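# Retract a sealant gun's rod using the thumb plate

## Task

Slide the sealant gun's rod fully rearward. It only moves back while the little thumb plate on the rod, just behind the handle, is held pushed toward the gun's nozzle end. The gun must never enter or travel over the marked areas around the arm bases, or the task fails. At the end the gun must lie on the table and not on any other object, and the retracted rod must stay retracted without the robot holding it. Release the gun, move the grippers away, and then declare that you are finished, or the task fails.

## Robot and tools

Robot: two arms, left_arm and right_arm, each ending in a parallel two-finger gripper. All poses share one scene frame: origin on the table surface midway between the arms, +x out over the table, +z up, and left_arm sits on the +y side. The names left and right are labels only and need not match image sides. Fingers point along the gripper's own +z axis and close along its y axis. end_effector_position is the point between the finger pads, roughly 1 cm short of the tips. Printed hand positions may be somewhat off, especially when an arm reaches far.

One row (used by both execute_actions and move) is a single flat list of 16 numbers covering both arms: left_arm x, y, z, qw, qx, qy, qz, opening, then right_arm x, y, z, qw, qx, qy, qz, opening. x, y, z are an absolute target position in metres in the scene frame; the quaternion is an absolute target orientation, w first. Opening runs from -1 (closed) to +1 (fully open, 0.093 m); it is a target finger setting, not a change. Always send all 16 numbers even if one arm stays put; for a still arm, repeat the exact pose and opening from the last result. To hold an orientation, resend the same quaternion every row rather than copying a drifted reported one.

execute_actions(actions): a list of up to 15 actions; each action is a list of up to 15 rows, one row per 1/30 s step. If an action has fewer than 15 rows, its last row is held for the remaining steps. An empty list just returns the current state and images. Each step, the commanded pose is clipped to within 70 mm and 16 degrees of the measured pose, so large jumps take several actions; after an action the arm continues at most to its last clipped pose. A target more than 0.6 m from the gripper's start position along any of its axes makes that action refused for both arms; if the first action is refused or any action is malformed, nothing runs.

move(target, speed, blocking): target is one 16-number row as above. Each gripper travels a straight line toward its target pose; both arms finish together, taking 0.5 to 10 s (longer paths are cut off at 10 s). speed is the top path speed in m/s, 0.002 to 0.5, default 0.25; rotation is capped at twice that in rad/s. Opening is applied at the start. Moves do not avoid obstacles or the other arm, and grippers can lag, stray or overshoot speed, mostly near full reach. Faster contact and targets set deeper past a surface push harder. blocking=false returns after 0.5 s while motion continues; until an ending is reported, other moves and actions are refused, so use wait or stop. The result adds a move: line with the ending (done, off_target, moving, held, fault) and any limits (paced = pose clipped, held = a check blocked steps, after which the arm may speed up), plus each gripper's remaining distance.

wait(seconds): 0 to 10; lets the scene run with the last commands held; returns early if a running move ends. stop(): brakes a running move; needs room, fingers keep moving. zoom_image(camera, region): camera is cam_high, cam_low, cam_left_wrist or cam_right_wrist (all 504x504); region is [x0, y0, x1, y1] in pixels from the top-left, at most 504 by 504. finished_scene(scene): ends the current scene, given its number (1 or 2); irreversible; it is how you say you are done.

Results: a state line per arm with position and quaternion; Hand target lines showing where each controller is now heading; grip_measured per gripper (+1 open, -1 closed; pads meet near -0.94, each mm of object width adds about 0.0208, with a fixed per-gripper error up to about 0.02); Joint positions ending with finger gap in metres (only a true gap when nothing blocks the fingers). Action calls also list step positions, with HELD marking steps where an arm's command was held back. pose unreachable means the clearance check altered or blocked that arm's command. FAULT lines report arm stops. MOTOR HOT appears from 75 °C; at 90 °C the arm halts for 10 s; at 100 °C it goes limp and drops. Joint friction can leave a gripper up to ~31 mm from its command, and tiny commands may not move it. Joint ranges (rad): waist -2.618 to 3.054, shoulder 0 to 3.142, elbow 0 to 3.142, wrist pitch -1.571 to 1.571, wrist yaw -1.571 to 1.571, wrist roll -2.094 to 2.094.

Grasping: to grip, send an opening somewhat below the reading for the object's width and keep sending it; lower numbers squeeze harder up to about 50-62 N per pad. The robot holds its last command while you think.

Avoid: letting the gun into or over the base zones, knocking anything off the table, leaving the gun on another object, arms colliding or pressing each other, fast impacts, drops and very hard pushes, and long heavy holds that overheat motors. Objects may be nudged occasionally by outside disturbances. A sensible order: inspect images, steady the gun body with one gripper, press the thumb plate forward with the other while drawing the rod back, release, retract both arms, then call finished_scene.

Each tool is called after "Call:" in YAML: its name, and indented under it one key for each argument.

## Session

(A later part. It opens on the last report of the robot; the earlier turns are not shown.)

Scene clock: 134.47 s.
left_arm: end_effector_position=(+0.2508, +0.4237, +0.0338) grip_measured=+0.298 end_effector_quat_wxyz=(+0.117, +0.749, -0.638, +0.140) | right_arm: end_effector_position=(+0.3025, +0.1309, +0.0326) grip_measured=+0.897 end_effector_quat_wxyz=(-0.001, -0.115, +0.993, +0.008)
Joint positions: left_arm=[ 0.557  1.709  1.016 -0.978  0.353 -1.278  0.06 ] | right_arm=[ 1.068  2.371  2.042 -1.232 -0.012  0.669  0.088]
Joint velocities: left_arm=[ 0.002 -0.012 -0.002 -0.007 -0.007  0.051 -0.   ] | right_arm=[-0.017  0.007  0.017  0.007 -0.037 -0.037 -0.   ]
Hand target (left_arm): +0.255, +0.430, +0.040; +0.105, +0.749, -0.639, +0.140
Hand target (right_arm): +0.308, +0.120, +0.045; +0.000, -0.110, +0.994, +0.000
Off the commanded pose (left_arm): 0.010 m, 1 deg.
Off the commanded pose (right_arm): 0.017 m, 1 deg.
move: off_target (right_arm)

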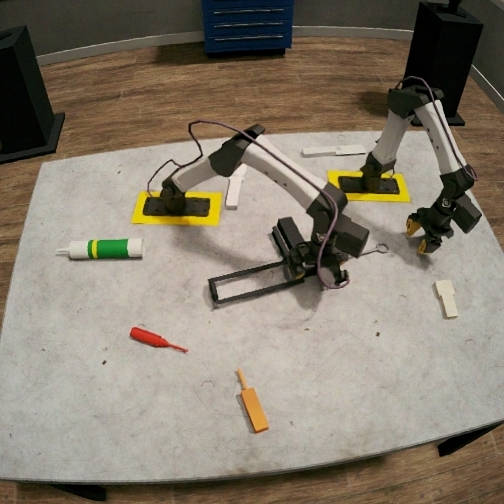

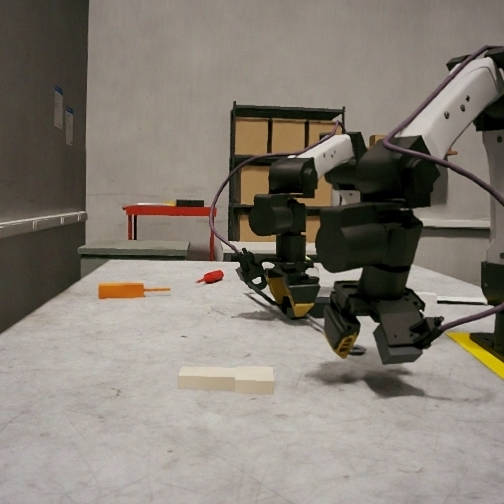

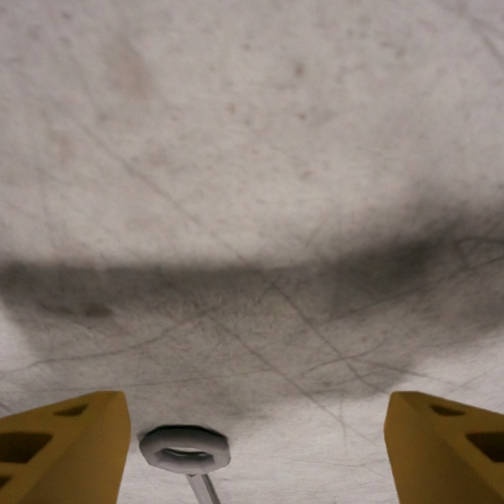

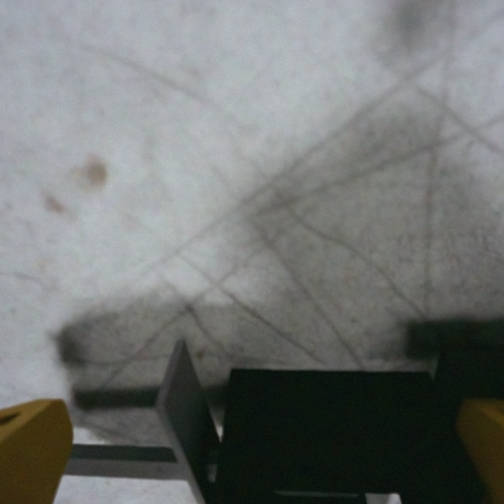

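Call:
move:
  target: [0.233,0.392,0.035,-0.107,-0.768,0.616,-0.136,0.4,0.308,0.12,0.035,0,-0.11,0.994,0,0.9]
  speed: 0.05

Call:
move:
  target: [0.233,0.388,0.012,-0.107,-0.768,0.616,-0.136,0.4,0.308,0.12,0.035,0,-0.11,0.994,0,0.9]
  speed: 0.04

Scene clock: 143.27 s.
left_arm: end_effector_position=(+0.2390, +0.3957, +0.0390) grip_measured=+0.398 end_effector_quat_wxyz=(+0.105, +0.767, -0.616, +0.142) | right_arm: end_effector_position=(+0.3024, +0.1312, +0.0326) grip_measured=+0.897 end_effector_quat_wxyz=(-0.001, -0.116, +0.993, +0.008)
Joint positions: left_arm=[ 0.472  1.581  0.904 -0.928  0.353 -1.433  0.064] | right_arm=[ 1.068  2.371  2.042 -1.232 -0.013  0.668  0.088]
Joint velocities: left_arm=[-0.012  0.017 -0.002  0.007  0.007  0.022  0.001] | right_arm=[ 0.002  0.002 -0.017  0.051 -0.037 -0.095  0.   ]
Hand target (left_arm): +0.233, +0.393, +0.035; +0.107, +0.768, -0.616, +0.136
Hand target (right_arm): +0.308, +0.120, +0.035; -0.000, -0.110, +0.994, -0.000
Off the commanded pose (left_arm): 0.008 m, 1 deg.
Off the commanded pose (right_arm): 0.013 m, 1 deg.
move: off_target (right_arm)

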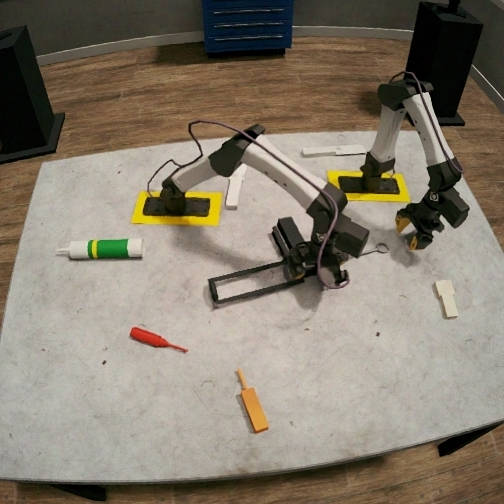

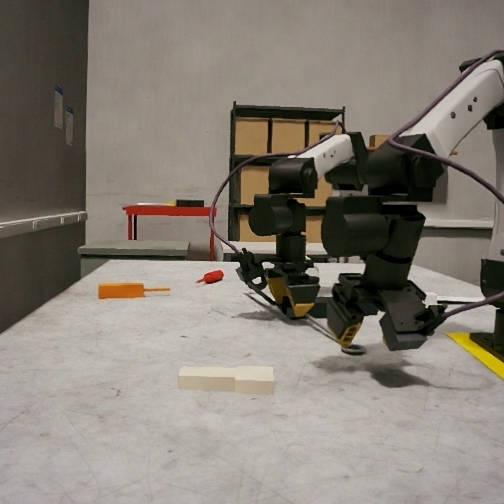

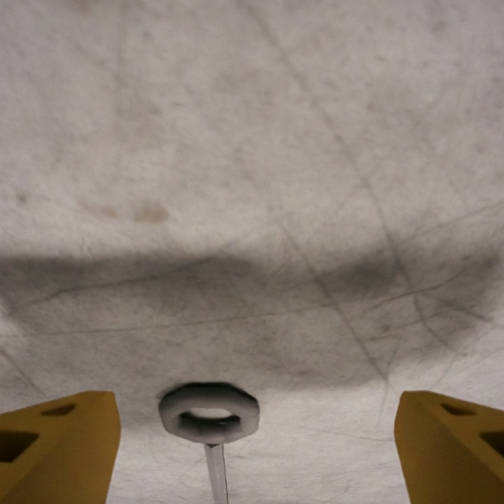

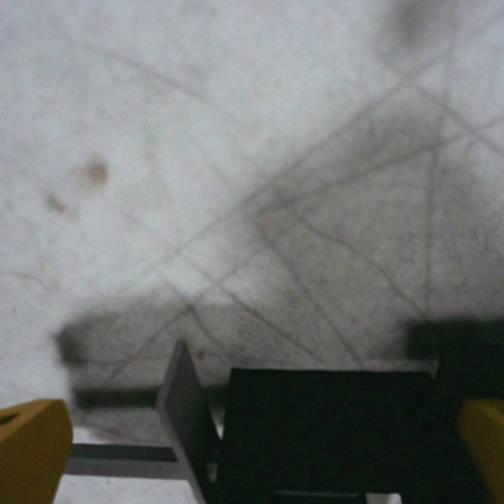

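Scene clock: 144.43 s.
left_arm: end_effector_position=(+0.2415, +0.3921, +0.0225) grip_measured=+0.398 end_effector_quat_wxyz=(+0.094, +0.767, -0.617, +0.148) | right_arm: end_effector_position=(+0.3024, +0.1312, +0.0326) grip_measured=+0.897 end_effector_quat_wxyz=(-0.001, -0.116, +0.993, +0.008)
Joint positions: left_arm=[ 0.455  1.592  0.843 -0.823  0.353 -1.453  0.064] | right_arm=[ 1.068  2.371  2.042 -1.232 -0.014  0.668  0.088]
Joint velocities: left_arm=[-0.017  0.012  0.002 -0.037 -0.007 -0.022  0.   ] | right_arm=[-0.017 -0.027 -0.012  0.007 -0.037 -0.007  0.   ]
Hand target (left_arm): +0.233, +0.388, +0.013; +0.107, +0.768, -0.616, +0.136
Hand target (right_arm): +0.308, +0.120, +0.035; -0.000, -0.110, +0.994, -0.000
Off the commanded pose (left_arm): 0.014 m, 2 deg.
Off the commanded pose (right_arm): 0.013 m, 1 deg.
move: off_target (left_arm, right_arm)

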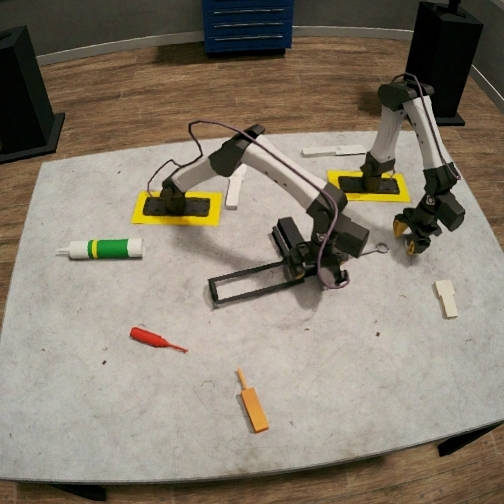

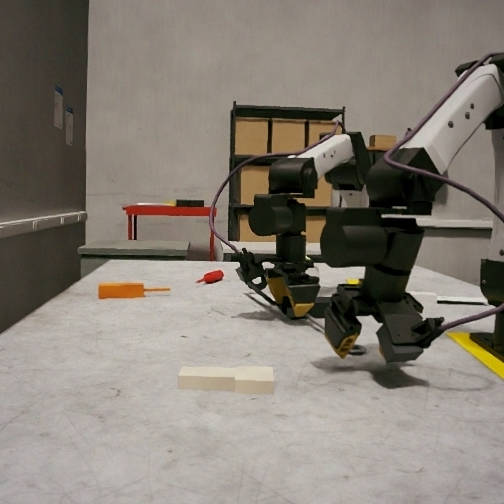

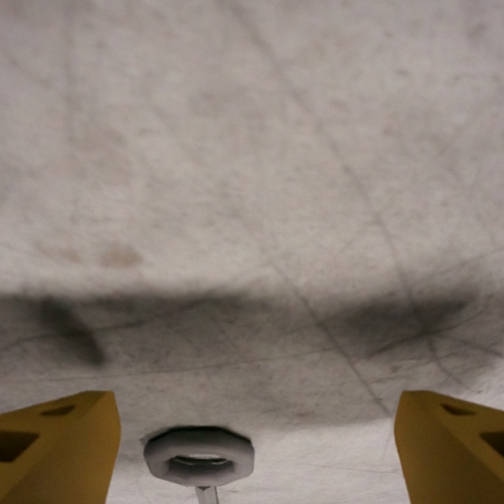

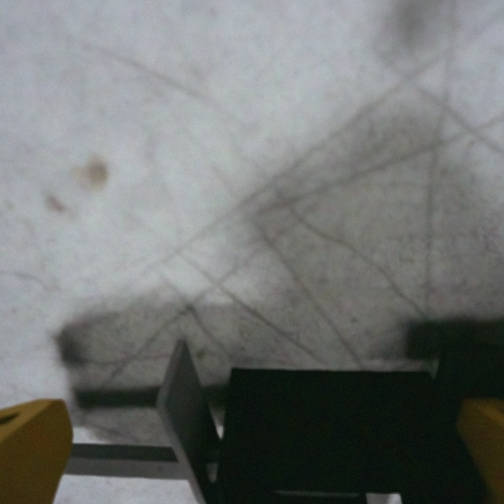

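Call:
move:
  target: [0.222,0.36,0.008,-0.107,-0.768,0.616,-0.136,0.4,0.308,0.12,0.035,0,-0.11,0.994,0,0.9]
  speed: 0.04

Call:
move:
  target: [0.222,0.36,0.008,-0.107,-0.768,0.616,-0.136,-0.7,0.308,0.12,0.035,0,-0.11,0.994,0,0.9]

Scene clock: 149.33 s.
left_arm: end_effector_position=(+0.2284, +0.3634, +0.0124) grip_measured=+0.398 end_effector_quat_wxyz=(+0.106, +0.767, -0.617, +0.140) | right_arm: end_effector_position=(+0.3024, +0.1312, +0.0326) grip_measured=+0.897 end_effector_quat_wxyz=(-0.001, -0.116, +0.993, +0.008)
Joint positions: left_arm=[ 0.354  1.551  0.756 -0.769  0.353 -1.558  0.064] | right_arm=[ 1.068  2.371  2.042 -1.232 -0.014  0.668  0.088]
Joint velocities: left_arm=[ 0.002  0.002  0.002 -0.051 -0.007 -0.037  0.   ] | right_arm=[-0.002  0.012  0.012 -0.037  0.022 -0.007  0.002]
Hand target (left_arm): +0.222, +0.361, +0.008; +0.107, +0.768, -0.616, +0.136
Hand target (right_arm): +0.308, +0.120, +0.035; -0.000, -0.110, +0.994, -0.000
Off the commanded pose (left_arm): 0.009 m, 1 deg.
Off the commanded pose (right_arm): 0.013 m, 1 deg.
move: off_target (right_arm)

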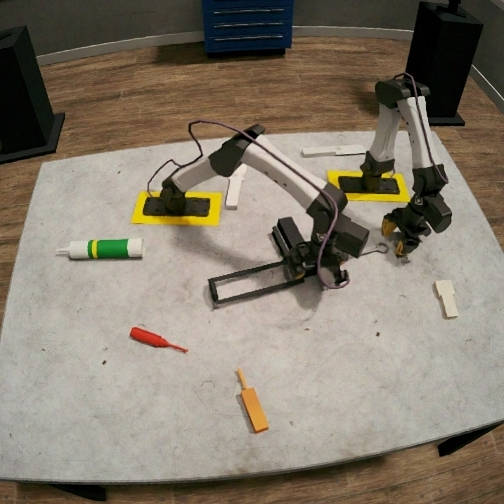

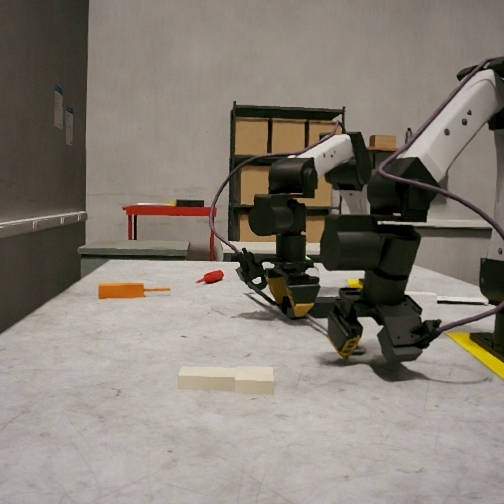

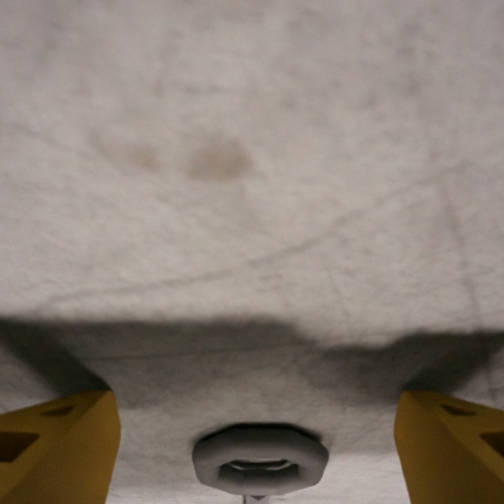

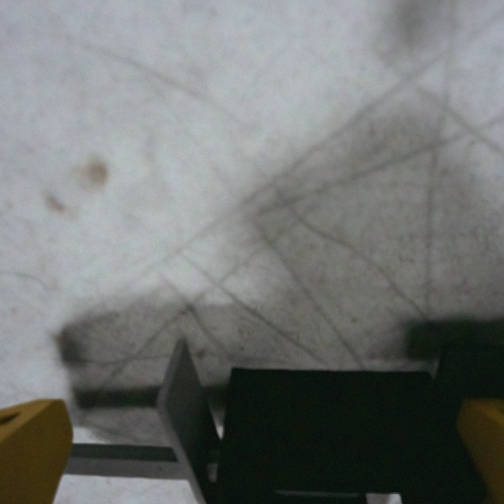

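Scene clock: 150.03 s.
left_arm: end_effector_position=(+0.2295, +0.3636, +0.0124) grip_measured=-0.698 end_effector_quat_wxyz=(+0.104, +0.769, -0.615, +0.142) | right_arm: end_effector_position=(+0.3024, +0.1312, +0.0326) grip_measured=+0.897 end_effector_quat_wxyz=(-0.001, -0.116, +0.993, +0.008)
Joint positions: left_arm=[ 0.354  1.551  0.756 -0.764  0.353 -1.563  0.012] | right_arm=[ 1.068  2.371  2.042 -1.232 -0.014  0.668  0.088]
Joint velocities: left_arm=[ 0.002 -0.007 -0.007  0.037 -0.037 -0.051  0.   ] | right_arm=[-0.002 -0.007  0.007  0.037 -0.022 -0.081  0.001]
Hand target (left_arm): +0.222, +0.360, +0.008; +0.107, +0.768, -0.616, +0.136
Hand target (right_arm): +0.308, +0.120, +0.035; -0.000, -0.110, +0.994, -0.000
Off the commanded pose (left_arm): 0.009 m, 1 deg.
Off the commanded pose (right_arm): 0.013 m, 1 deg.
move: off_target (right_arm)

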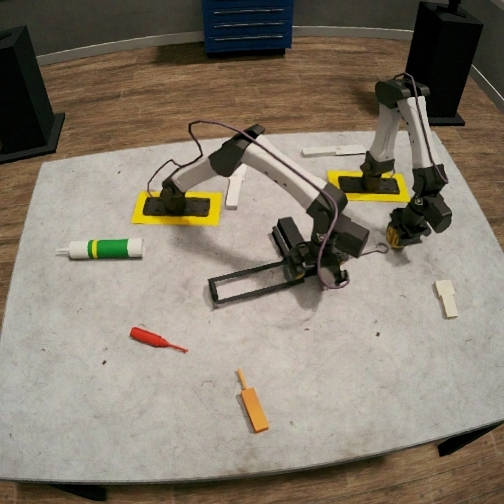

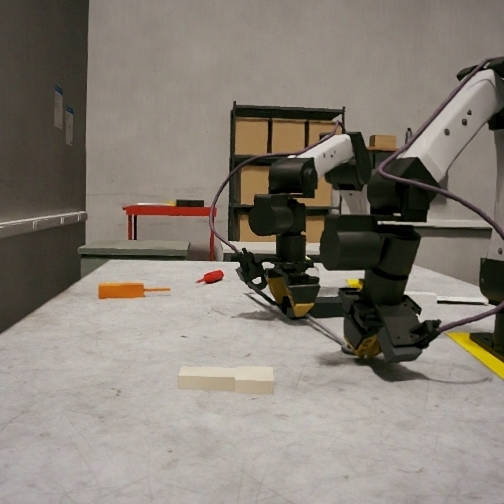

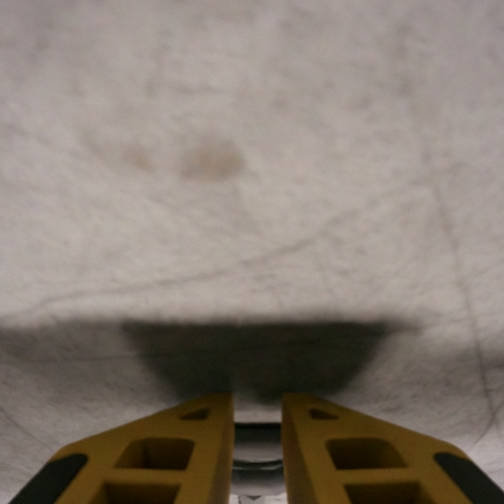

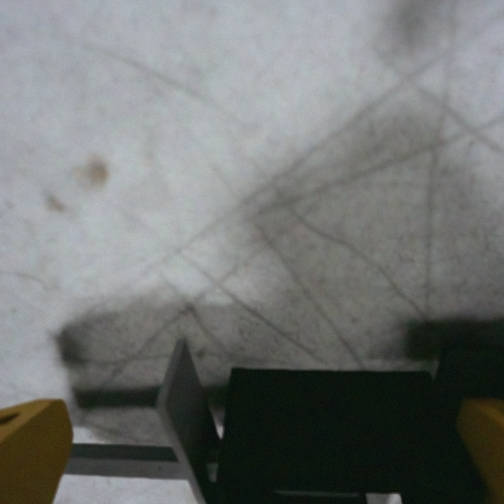

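Call:
move:
  target: [0.228,0.335,0.01,-0.107,-0.768,0.616,-0.136,0.4,0.308,0.12,0.035,0,-0.11,0.994,0,0.9]
  speed: 0.04

Call:
move:
  target: [0.228,0.335,0.01,-0.107,-0.768,0.616,-0.136,-0.7,0.308,0.12,0.035,0,-0.11,0.994,0,0.9]

Call:
move:
  target: [0.228,0.335,0.01,-0.107,-0.768,0.616,-0.136,-0.7,0.308,0.12,0.08,0,-0.11,0.994,0,0.9]
  speed: 0.04

Scene clock: 153.87 s.
left_arm: end_effector_position=(+0.2357, +0.3369, +0.0147) grip_measured=+0.398 end_effector_quat_wxyz=(+0.106, +0.767, -0.617, +0.143) | right_arm: end_effector_position=(+0.3024, +0.1312, +0.0326) grip_measured=+0.897 end_effector_quat_wxyz=(-0.001, -0.116, +0.993, +0.008)
Joint positions: left_arm=[ 0.238  1.542  0.756 -0.732  0.353 -1.681  0.064] | right_arm=[ 1.068  2.371  2.042 -1.232 -0.014  0.668  0.088]
Joint velocities: left_arm=[-0.012 -0.002 -0.002 -0.022  0.037 -0.051 -0.   ] | right_arm=[ 0.012  0.002 -0.012  0.037 -0.022 -0.007  0.003]
Hand target (left_arm): +0.228, +0.335, +0.010; +0.107, +0.768, -0.616, +0.136
Hand target (right_arm): +0.308, +0.120, +0.035; -0.000, -0.110, +0.994, -0.000
Off the commanded pose (left_arm): 0.009 m, 1 deg.
Off the commanded pose (right_arm): 0.013 m, 1 deg.
move: off_target (right_arm)

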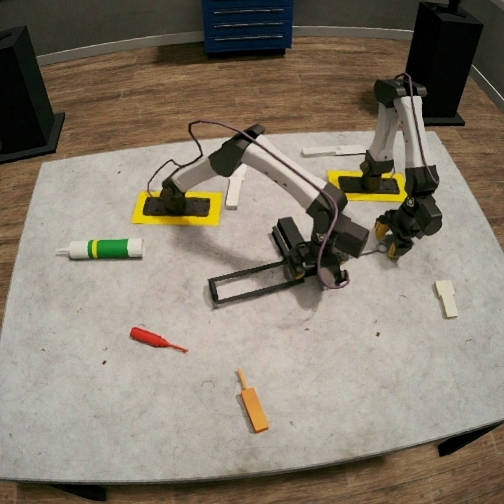

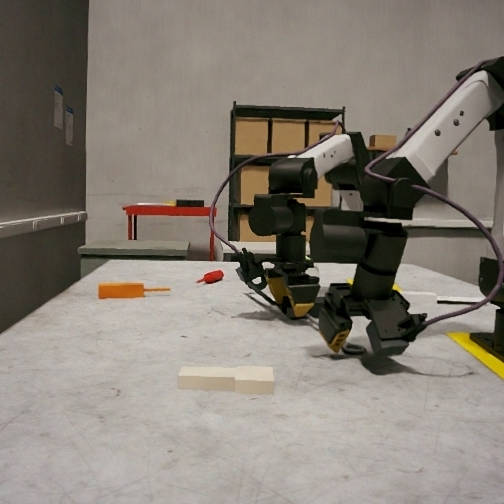

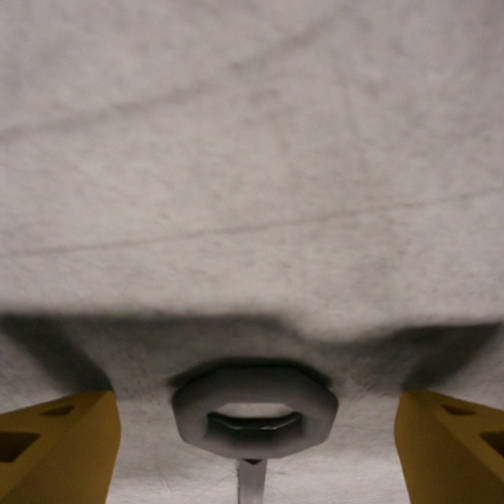

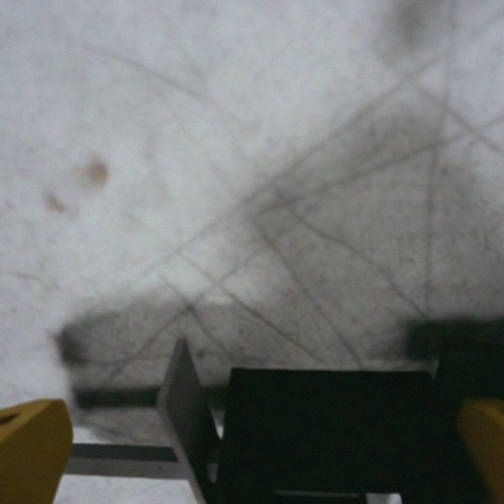

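Scene clock: 154.57 s.
left_arm: end_effector_position=(+0.2357, +0.3368, +0.0147) grip_measured=-0.357 end_effector_quat_wxyz=(+0.106, +0.768, -0.616, +0.143) | right_arm: end_effector_position=(+0.3024, +0.1312, +0.0326) grip_measured=+0.897 end_effector_quat_wxyz=(-0.001, -0.116, +0.993, +0.008)
Joint positions: left_arm=[ 0.238  1.542  0.756 -0.732  0.354 -1.683  0.028] | right_arm=[ 1.068  2.371  2.042 -1.232 -0.014  0.668  0.088]
Joint velocities: left_arm=[ 0.017  0.002 -0.012 -0.066 -0.037  0.007 -0.001] | right_arm=[-0.012 -0.007 -0.027 -0.051 -0.022 -0.007 -0.001]
Hand target (left_arm): +0.228, +0.335, +0.010; +0.107, +0.768, -0.616, +0.136
Hand target (right_arm): +0.308, +0.120, +0.035; -0.000, -0.110, +0.994, -0.000
Off the commanded pose (left_arm): 0.009 m, 1 deg.
Off the commanded pose (right_arm): 0.013 m, 1 deg.
move: off_target (right_arm)

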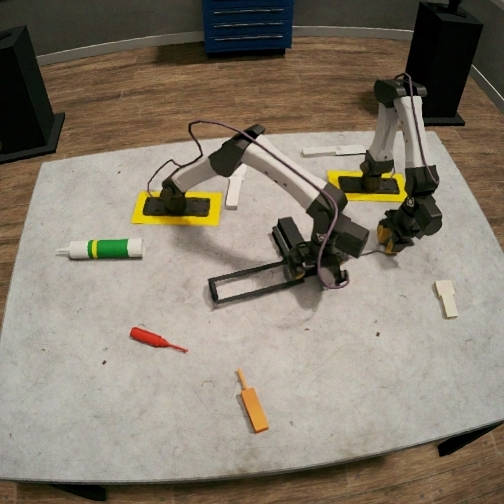

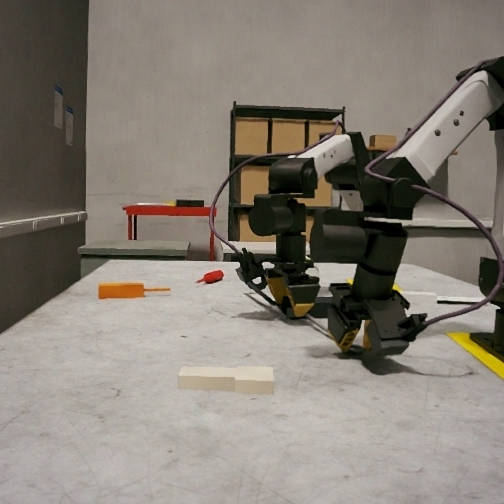

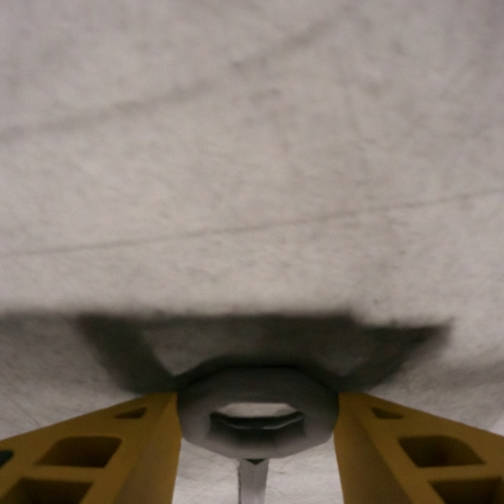

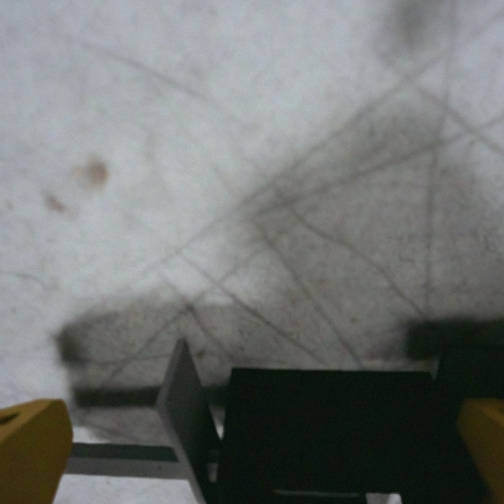

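Scene clock: 156.23 s.
left_arm: end_effector_position=(+0.2357, +0.3368, +0.0147) grip_measured=-0.357 end_effector_quat_wxyz=(+0.106, +0.768, -0.616, +0.143) | right_arm: end_effector_position=(+0.3028, +0.1236, +0.0678) grip_measured=+0.898 end_effector_quat_wxyz=(-0.009, -0.112, +0.994, -0.002)
Joint positions: left_arm=[ 0.238  1.542  0.756 -0.732  0.354 -1.683  0.028] | right_arm=[ 1.059  2.371  2.182 -1.398 -0.01   0.666  0.088]
Joint velocities: left_arm=[ 0.002 -0.012 -0.002 -0.037 -0.11  -0.007 -0.   ] | right_arm=[-0.017 -0.002 -0.007 -0.022 -0.051  0.022 -0.   ]
Hand target (left_arm): +0.228, +0.335, +0.010; +0.107, +0.768, -0.616, +0.136
Hand target (right_arm): +0.308, +0.120, +0.080; +0.000, -0.110, +0.994, -0.000
Off the commanded pose (left_arm): 0.009 m, 1 deg.
Off the commanded pose (right_arm): 0.014 m, 1 deg.
move: off_target (right_arm)

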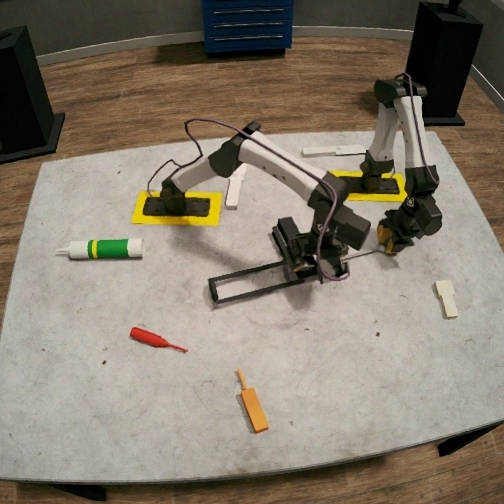

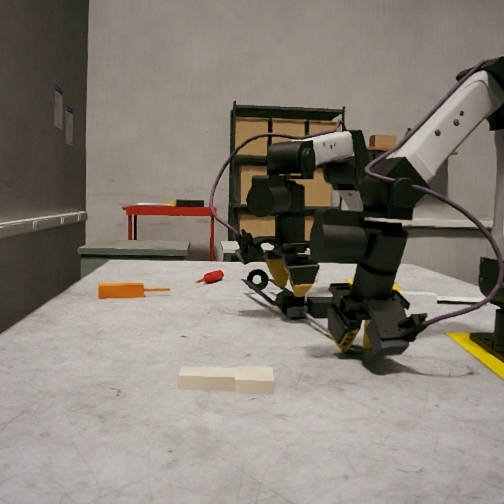

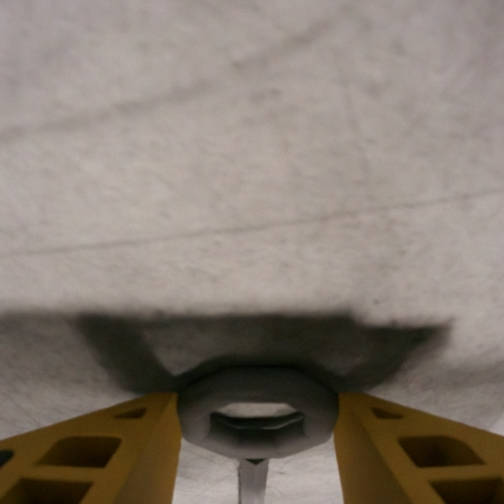

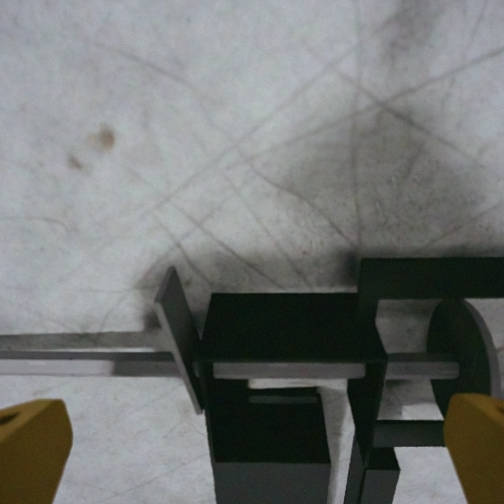

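Call:
move:
  target: [0.228,0.335,0.01,-0.107,-0.768,0.616,-0.136,-0.7,0.293,0.18,0.075,0,-0.11,0.994,0,-1]
  speed: 0.08

Call:
move:
  target: [0.291,0.18,0.025,0,-0.11,0.994,0,-1,0.291,0.18,0.025,0,-0.11,0.994,0,-1]
  speed: 0.002
  blocking: false

Call:
stop:

Scene clock: 161.60 s.
left_arm: end_effector_position=(+0.2357, +0.3368, +0.0147) grip_measured=-0.357 end_effector_quat_wxyz=(+0.106, +0.768, -0.616, +0.143) | right_arm: end_effector_position=(+0.2942, +0.1802, +0.0828) grip_measured=-1.000 end_effector_quat_wxyz=(+0.015, -0.111, +0.993, +0.025)
Joint positions: left_arm=[ 0.238  1.542  0.756 -0.732  0.354 -1.683  0.028] | right_arm=[ 1.144  2.559  2.584 -1.537 -0.01   0.754  0.   ]
Joint velocities: left_arm=[-0.007  0.012 -0.022  0.007  0.022  0.037 -0.   ] | right_arm=[ 0.012 -0.007 -0.012 -0.007 -0.022  0.037  0.   ]
Hand target (left_arm): +0.228, +0.335, +0.010; +0.107, +0.768, -0.616, +0.136
Hand target (right_arm): +0.291, +0.179, +0.075; +0.009, -0.110, +0.994, +0.013
Off the commanded pose (left_arm): 0.009 m, 1 deg.
Off the commanded pose (right_arm): 0.008 m, 3 deg.
joint sent to its limit (right arm) — the command would take joint 4 (wrist pitch) past its lower limit, so that joint was sent only as far as its limit.
move: off_target (right_arm)

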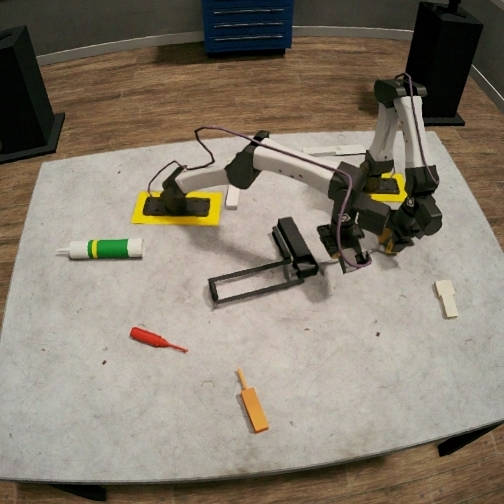

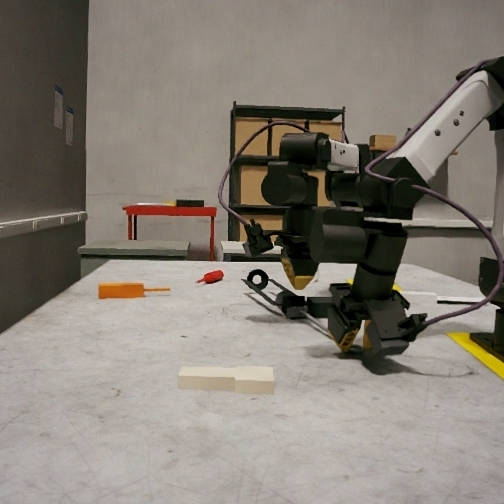

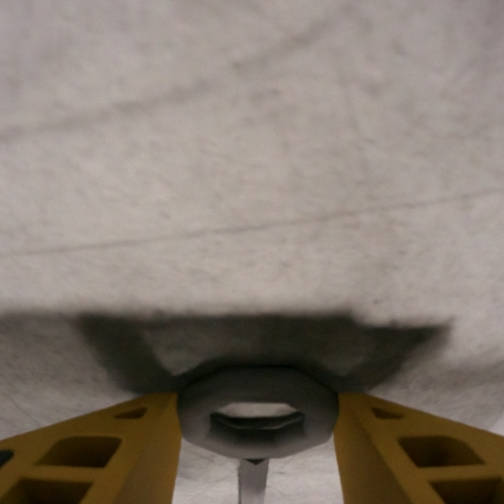

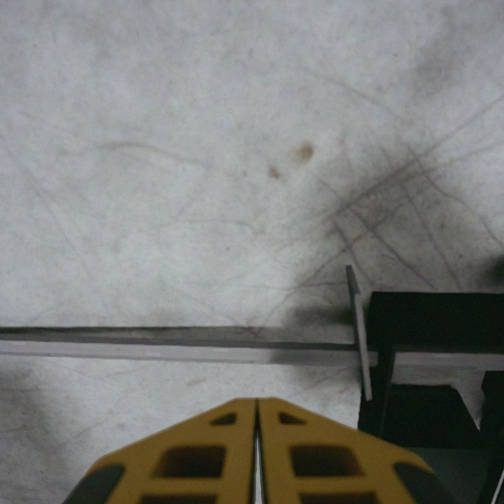

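Scene clock: 162.10 s.
left_arm: end_effector_position=(+0.2357, +0.3368, +0.0147) grip_measured=-0.357 end_effector_quat_wxyz=(+0.106, +0.768, -0.616, +0.143) | right_arm: end_effector_position=(+0.2941, +0.1801, +0.0828) grip_measured=-1.000 end_effector_quat_wxyz=(+0.015, -0.111, +0.993, +0.025)
Joint positions: left_arm=[ 0.238  1.542  0.756 -0.732  0.354 -1.683  0.028] | right_arm=[ 1.144  2.559  2.584 -1.538 -0.01   0.754  0.   ]
Joint velocities: left_arm=[ 0.002 -0.012  0.007  0.007 -0.037  0.066 -0.001] | right_arm=[-0.002  0.007  0.012  0.051  0.007 -0.037  0.   ]
Hand target (left_arm): +0.236, +0.337, +0.015; +0.106, +0.767, -0.617, +0.143
Hand target (right_arm): +0.294, +0.180, +0.083; +0.015, -0.111, +0.993, +0.025
Off the commanded pose (left_arm): 0.167 m, 92 deg.
Off the commanded pose (right_arm): 0.058 m, 3 deg.
move: running

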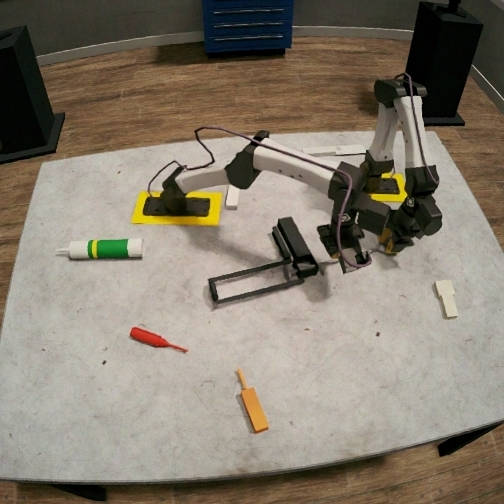

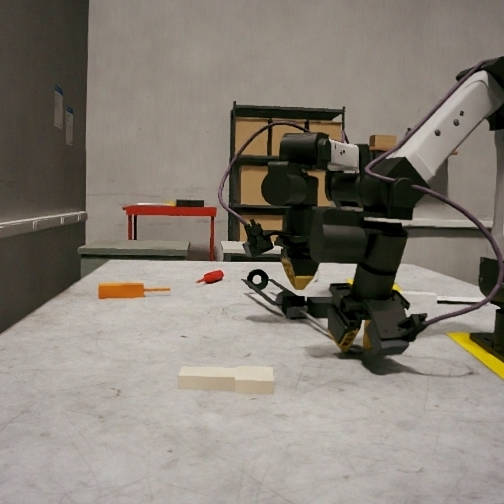

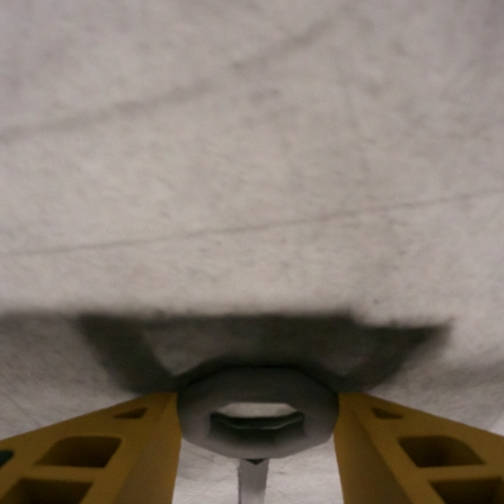

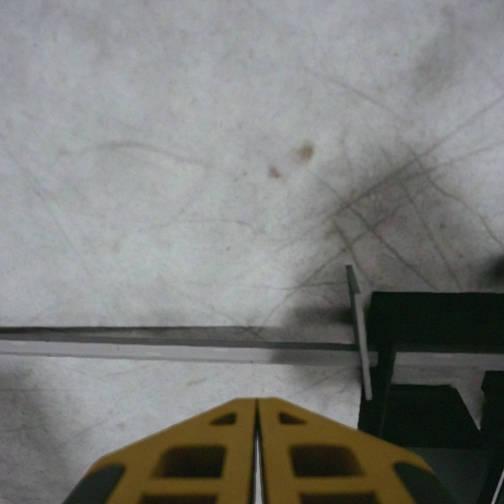

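Scene clock: 162.33 s.
left_arm: end_effector_position=(+0.2357, +0.3368, +0.0147) grip_measured=-0.357 end_effector_quat_wxyz=(+0.106, +0.768, -0.616, +0.143) | right_arm: end_effector_position=(+0.2941, +0.1801, +0.0828) grip_measured=-1.000 end_effector_quat_wxyz=(+0.015, -0.111, +0.993, +0.025)
Joint positions: left_arm=[ 0.238  1.542  0.756 -0.732  0.354 -1.683  0.028] | right_arm=[ 1.144  2.559  2.584 -1.538 -0.01   0.754  0.   ]
Joint velocities: left_arm=[ 0.007 -0.002 -0.002  0.007 -0.066  0.007  0.001] | right_arm=[-0.022  0.002  0.002  0.081 -0.066 -0.022  0.   ]
Hand target (left_arm): +0.236, +0.337, +0.015; +0.106, +0.767, -0.617, +0.143
Hand target (right_arm): +0.294, +0.180, +0.083; +0.015, -0.111, +0.993, +0.025
Off the commanded pose (left_arm): 0.167 m, 92 deg.
Off the commanded pose (right_arm): 0.058 m, 3 deg.
earlier move: stopped

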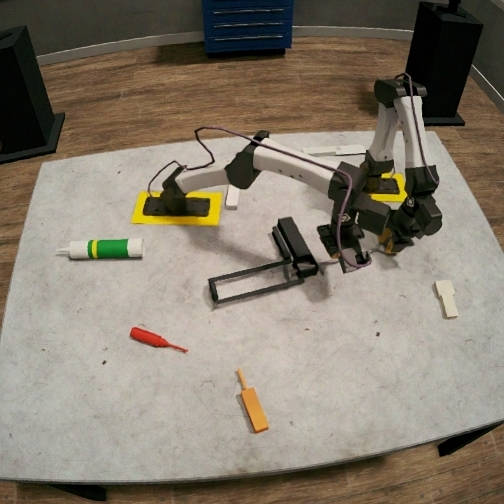

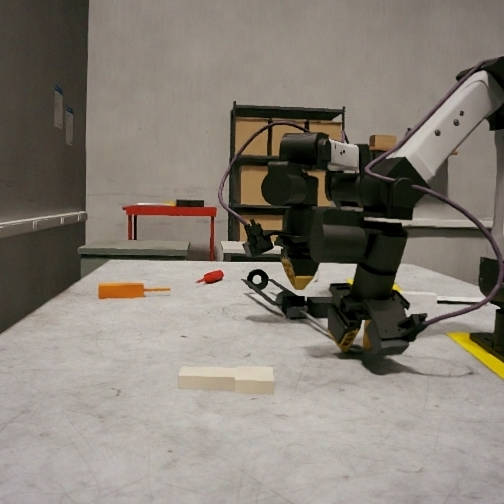

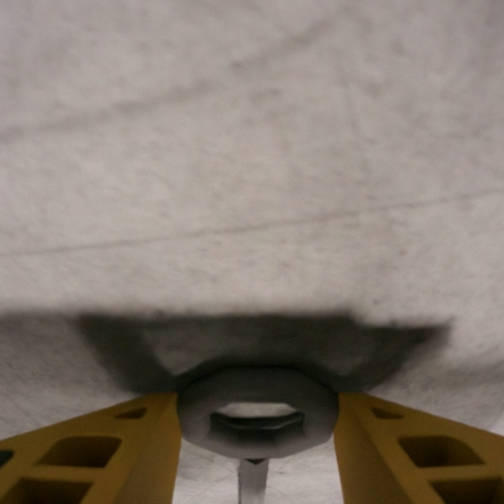

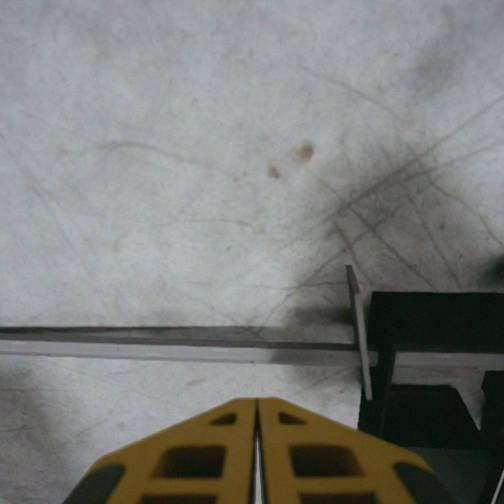

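That move had the wrong left-arm row, so I stopped it. Re-gripping the ring and lowering the right gripper behind the plate.

Call:
move:
  target: [0.2357,0.3368,0.0147,0.106,0.768,-0.616,0.143,-0.7,0.291,0.18,0.022,0,-0.11,0.994,0,-1]
  speed: 0.05

Call:
move:
  target: [0.2357,0.3368,0.0147,0.106,0.768,-0.616,0.143,-0.7,0.303,0.125,0.022,0,-0.11,0.994,0,-1]
  speed: 0.03

Call:
zoom_image:
  camera: "cam_high"
  region: [200, 210, 400, 320]

Scene clock: 167.40 s.
left_arm: end_effector_position=(+0.2357, +0.3368, +0.0147) grip_measured=-0.357 end_effector_quat_wxyz=(+0.106, +0.768, -0.616, +0.143) | right_arm: end_effector_position=(+0.2948, +0.1812, +0.0404) grip_measured=-1.000 end_effector_quat_wxyz=(+0.007, -0.109, +0.994, +0.015)
Joint positions: left_arm=[ 0.238  1.542  0.756 -0.732  0.354 -1.683  0.028] | right_arm=[ 1.144  2.559  2.414 -1.394 -0.01   0.756  0.   ]
Joint velocities: left_arm=[-0.002  0.007  0.002 -0.007  0.066  0.139 -0.001] | right_arm=[-0.012 -0.012 -0.002 -0.022 -0.051  0.037  0.   ]
Hand target (left_arm): +0.236, +0.337, +0.015; +0.106, +0.768, -0.616, +0.143
Hand target (right_arm): +0.291, +0.180, +0.022; -0.000, -0.110, +0.994, +0.000
Off the commanded pose (left_arm): 0.000 m, 0 deg.
Off the commanded pose (right_arm): 0.019 m, 2 deg.
move: off_target (right_arm)

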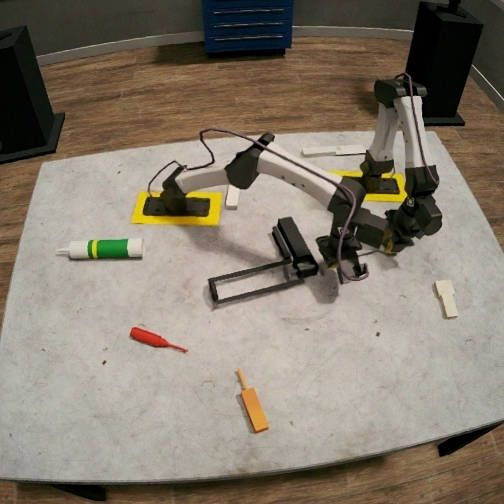

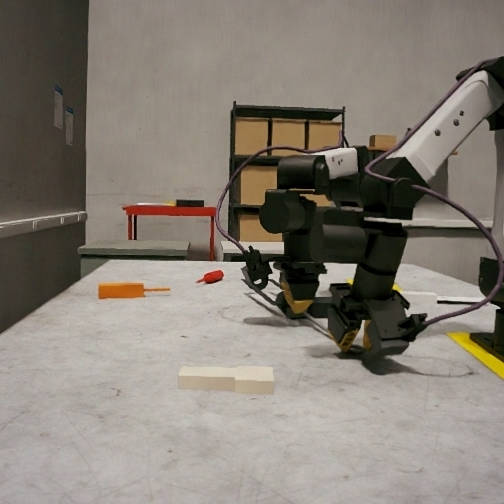

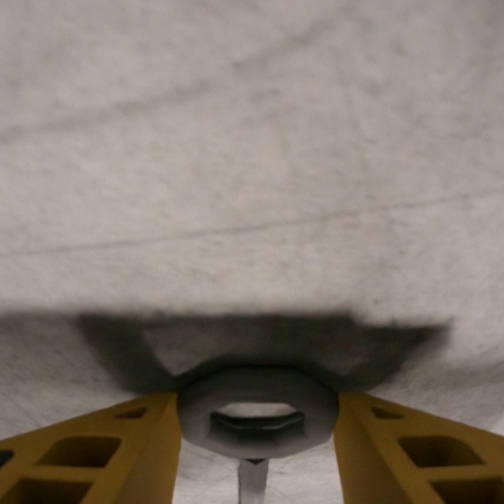

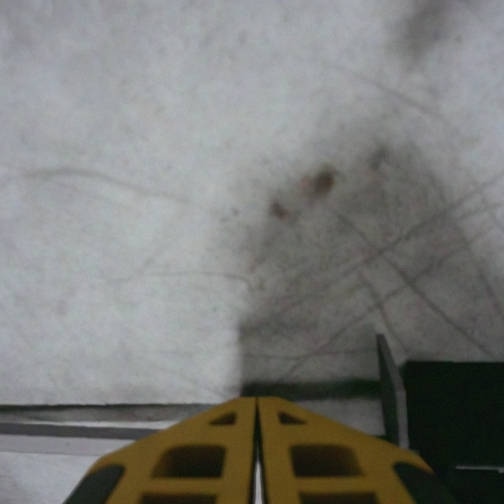

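Scene clock: 169.63 s.
left_arm: end_effector_position=(+0.2374, +0.3334, +0.0161) grip_measured=-0.357 end_effector_quat_wxyz=(+0.112, +0.765, -0.615, +0.152) | right_arm: end_effector_position=(+0.2948, +0.1571, +0.0332) grip_measured=-1.000 end_effector_quat_wxyz=(+0.004, -0.126, +0.991, +0.046)
Joint positions: left_arm=[ 0.238  1.542  0.756 -0.726  0.376 -1.683  0.028] | right_arm=[ 1.099  2.377  2.051 -1.172 -0.059  0.679  0.   ]
Joint velocities: left_arm=[-0.002 -0.012  0.012 -0.051  0.022 -0.051  0.001] | right_arm=[ 0.007 -0.027 -0.012  0.037 -0.037 -0.081  0.   ]
Hand target (left_arm): +0.236, +0.337, +0.015; +0.106, +0.768, -0.616, +0.143
Hand target (right_arm): +0.304, +0.127, +0.023; -0.001, -0.111, +0.994, -0.000
Off the commanded pose (left_arm): 0.004 m, 1 deg.
Off the commanded pose (right_arm): 0.035 m, 6 deg.
move: off_target (right_arm)

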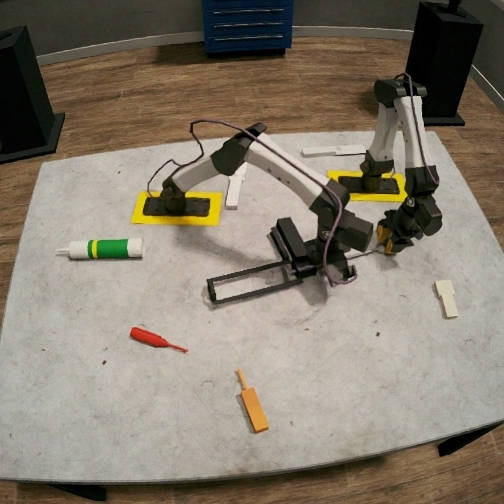

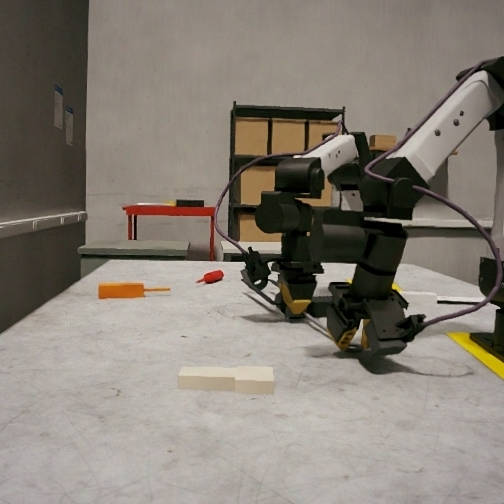

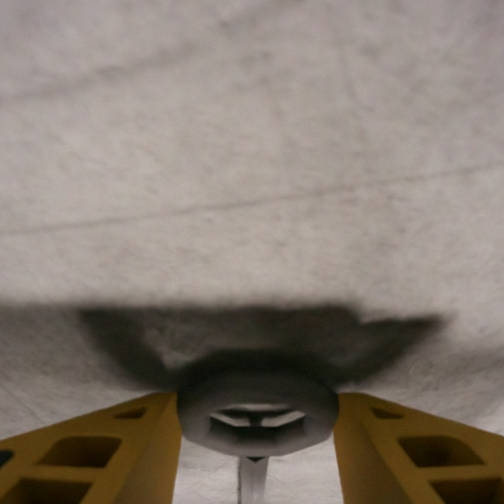

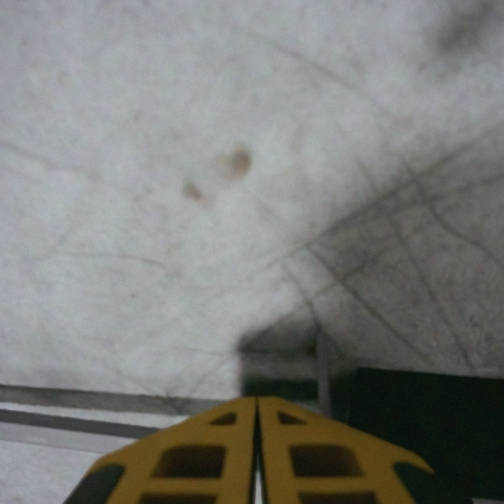

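Region (200, 210, 400, 320) of cam_high's 504x504 image, scaled by 2.520, with more detail than that image has; it fills the top 277 rows of this view, and the rest is white.

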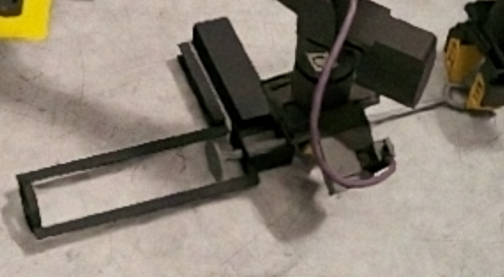

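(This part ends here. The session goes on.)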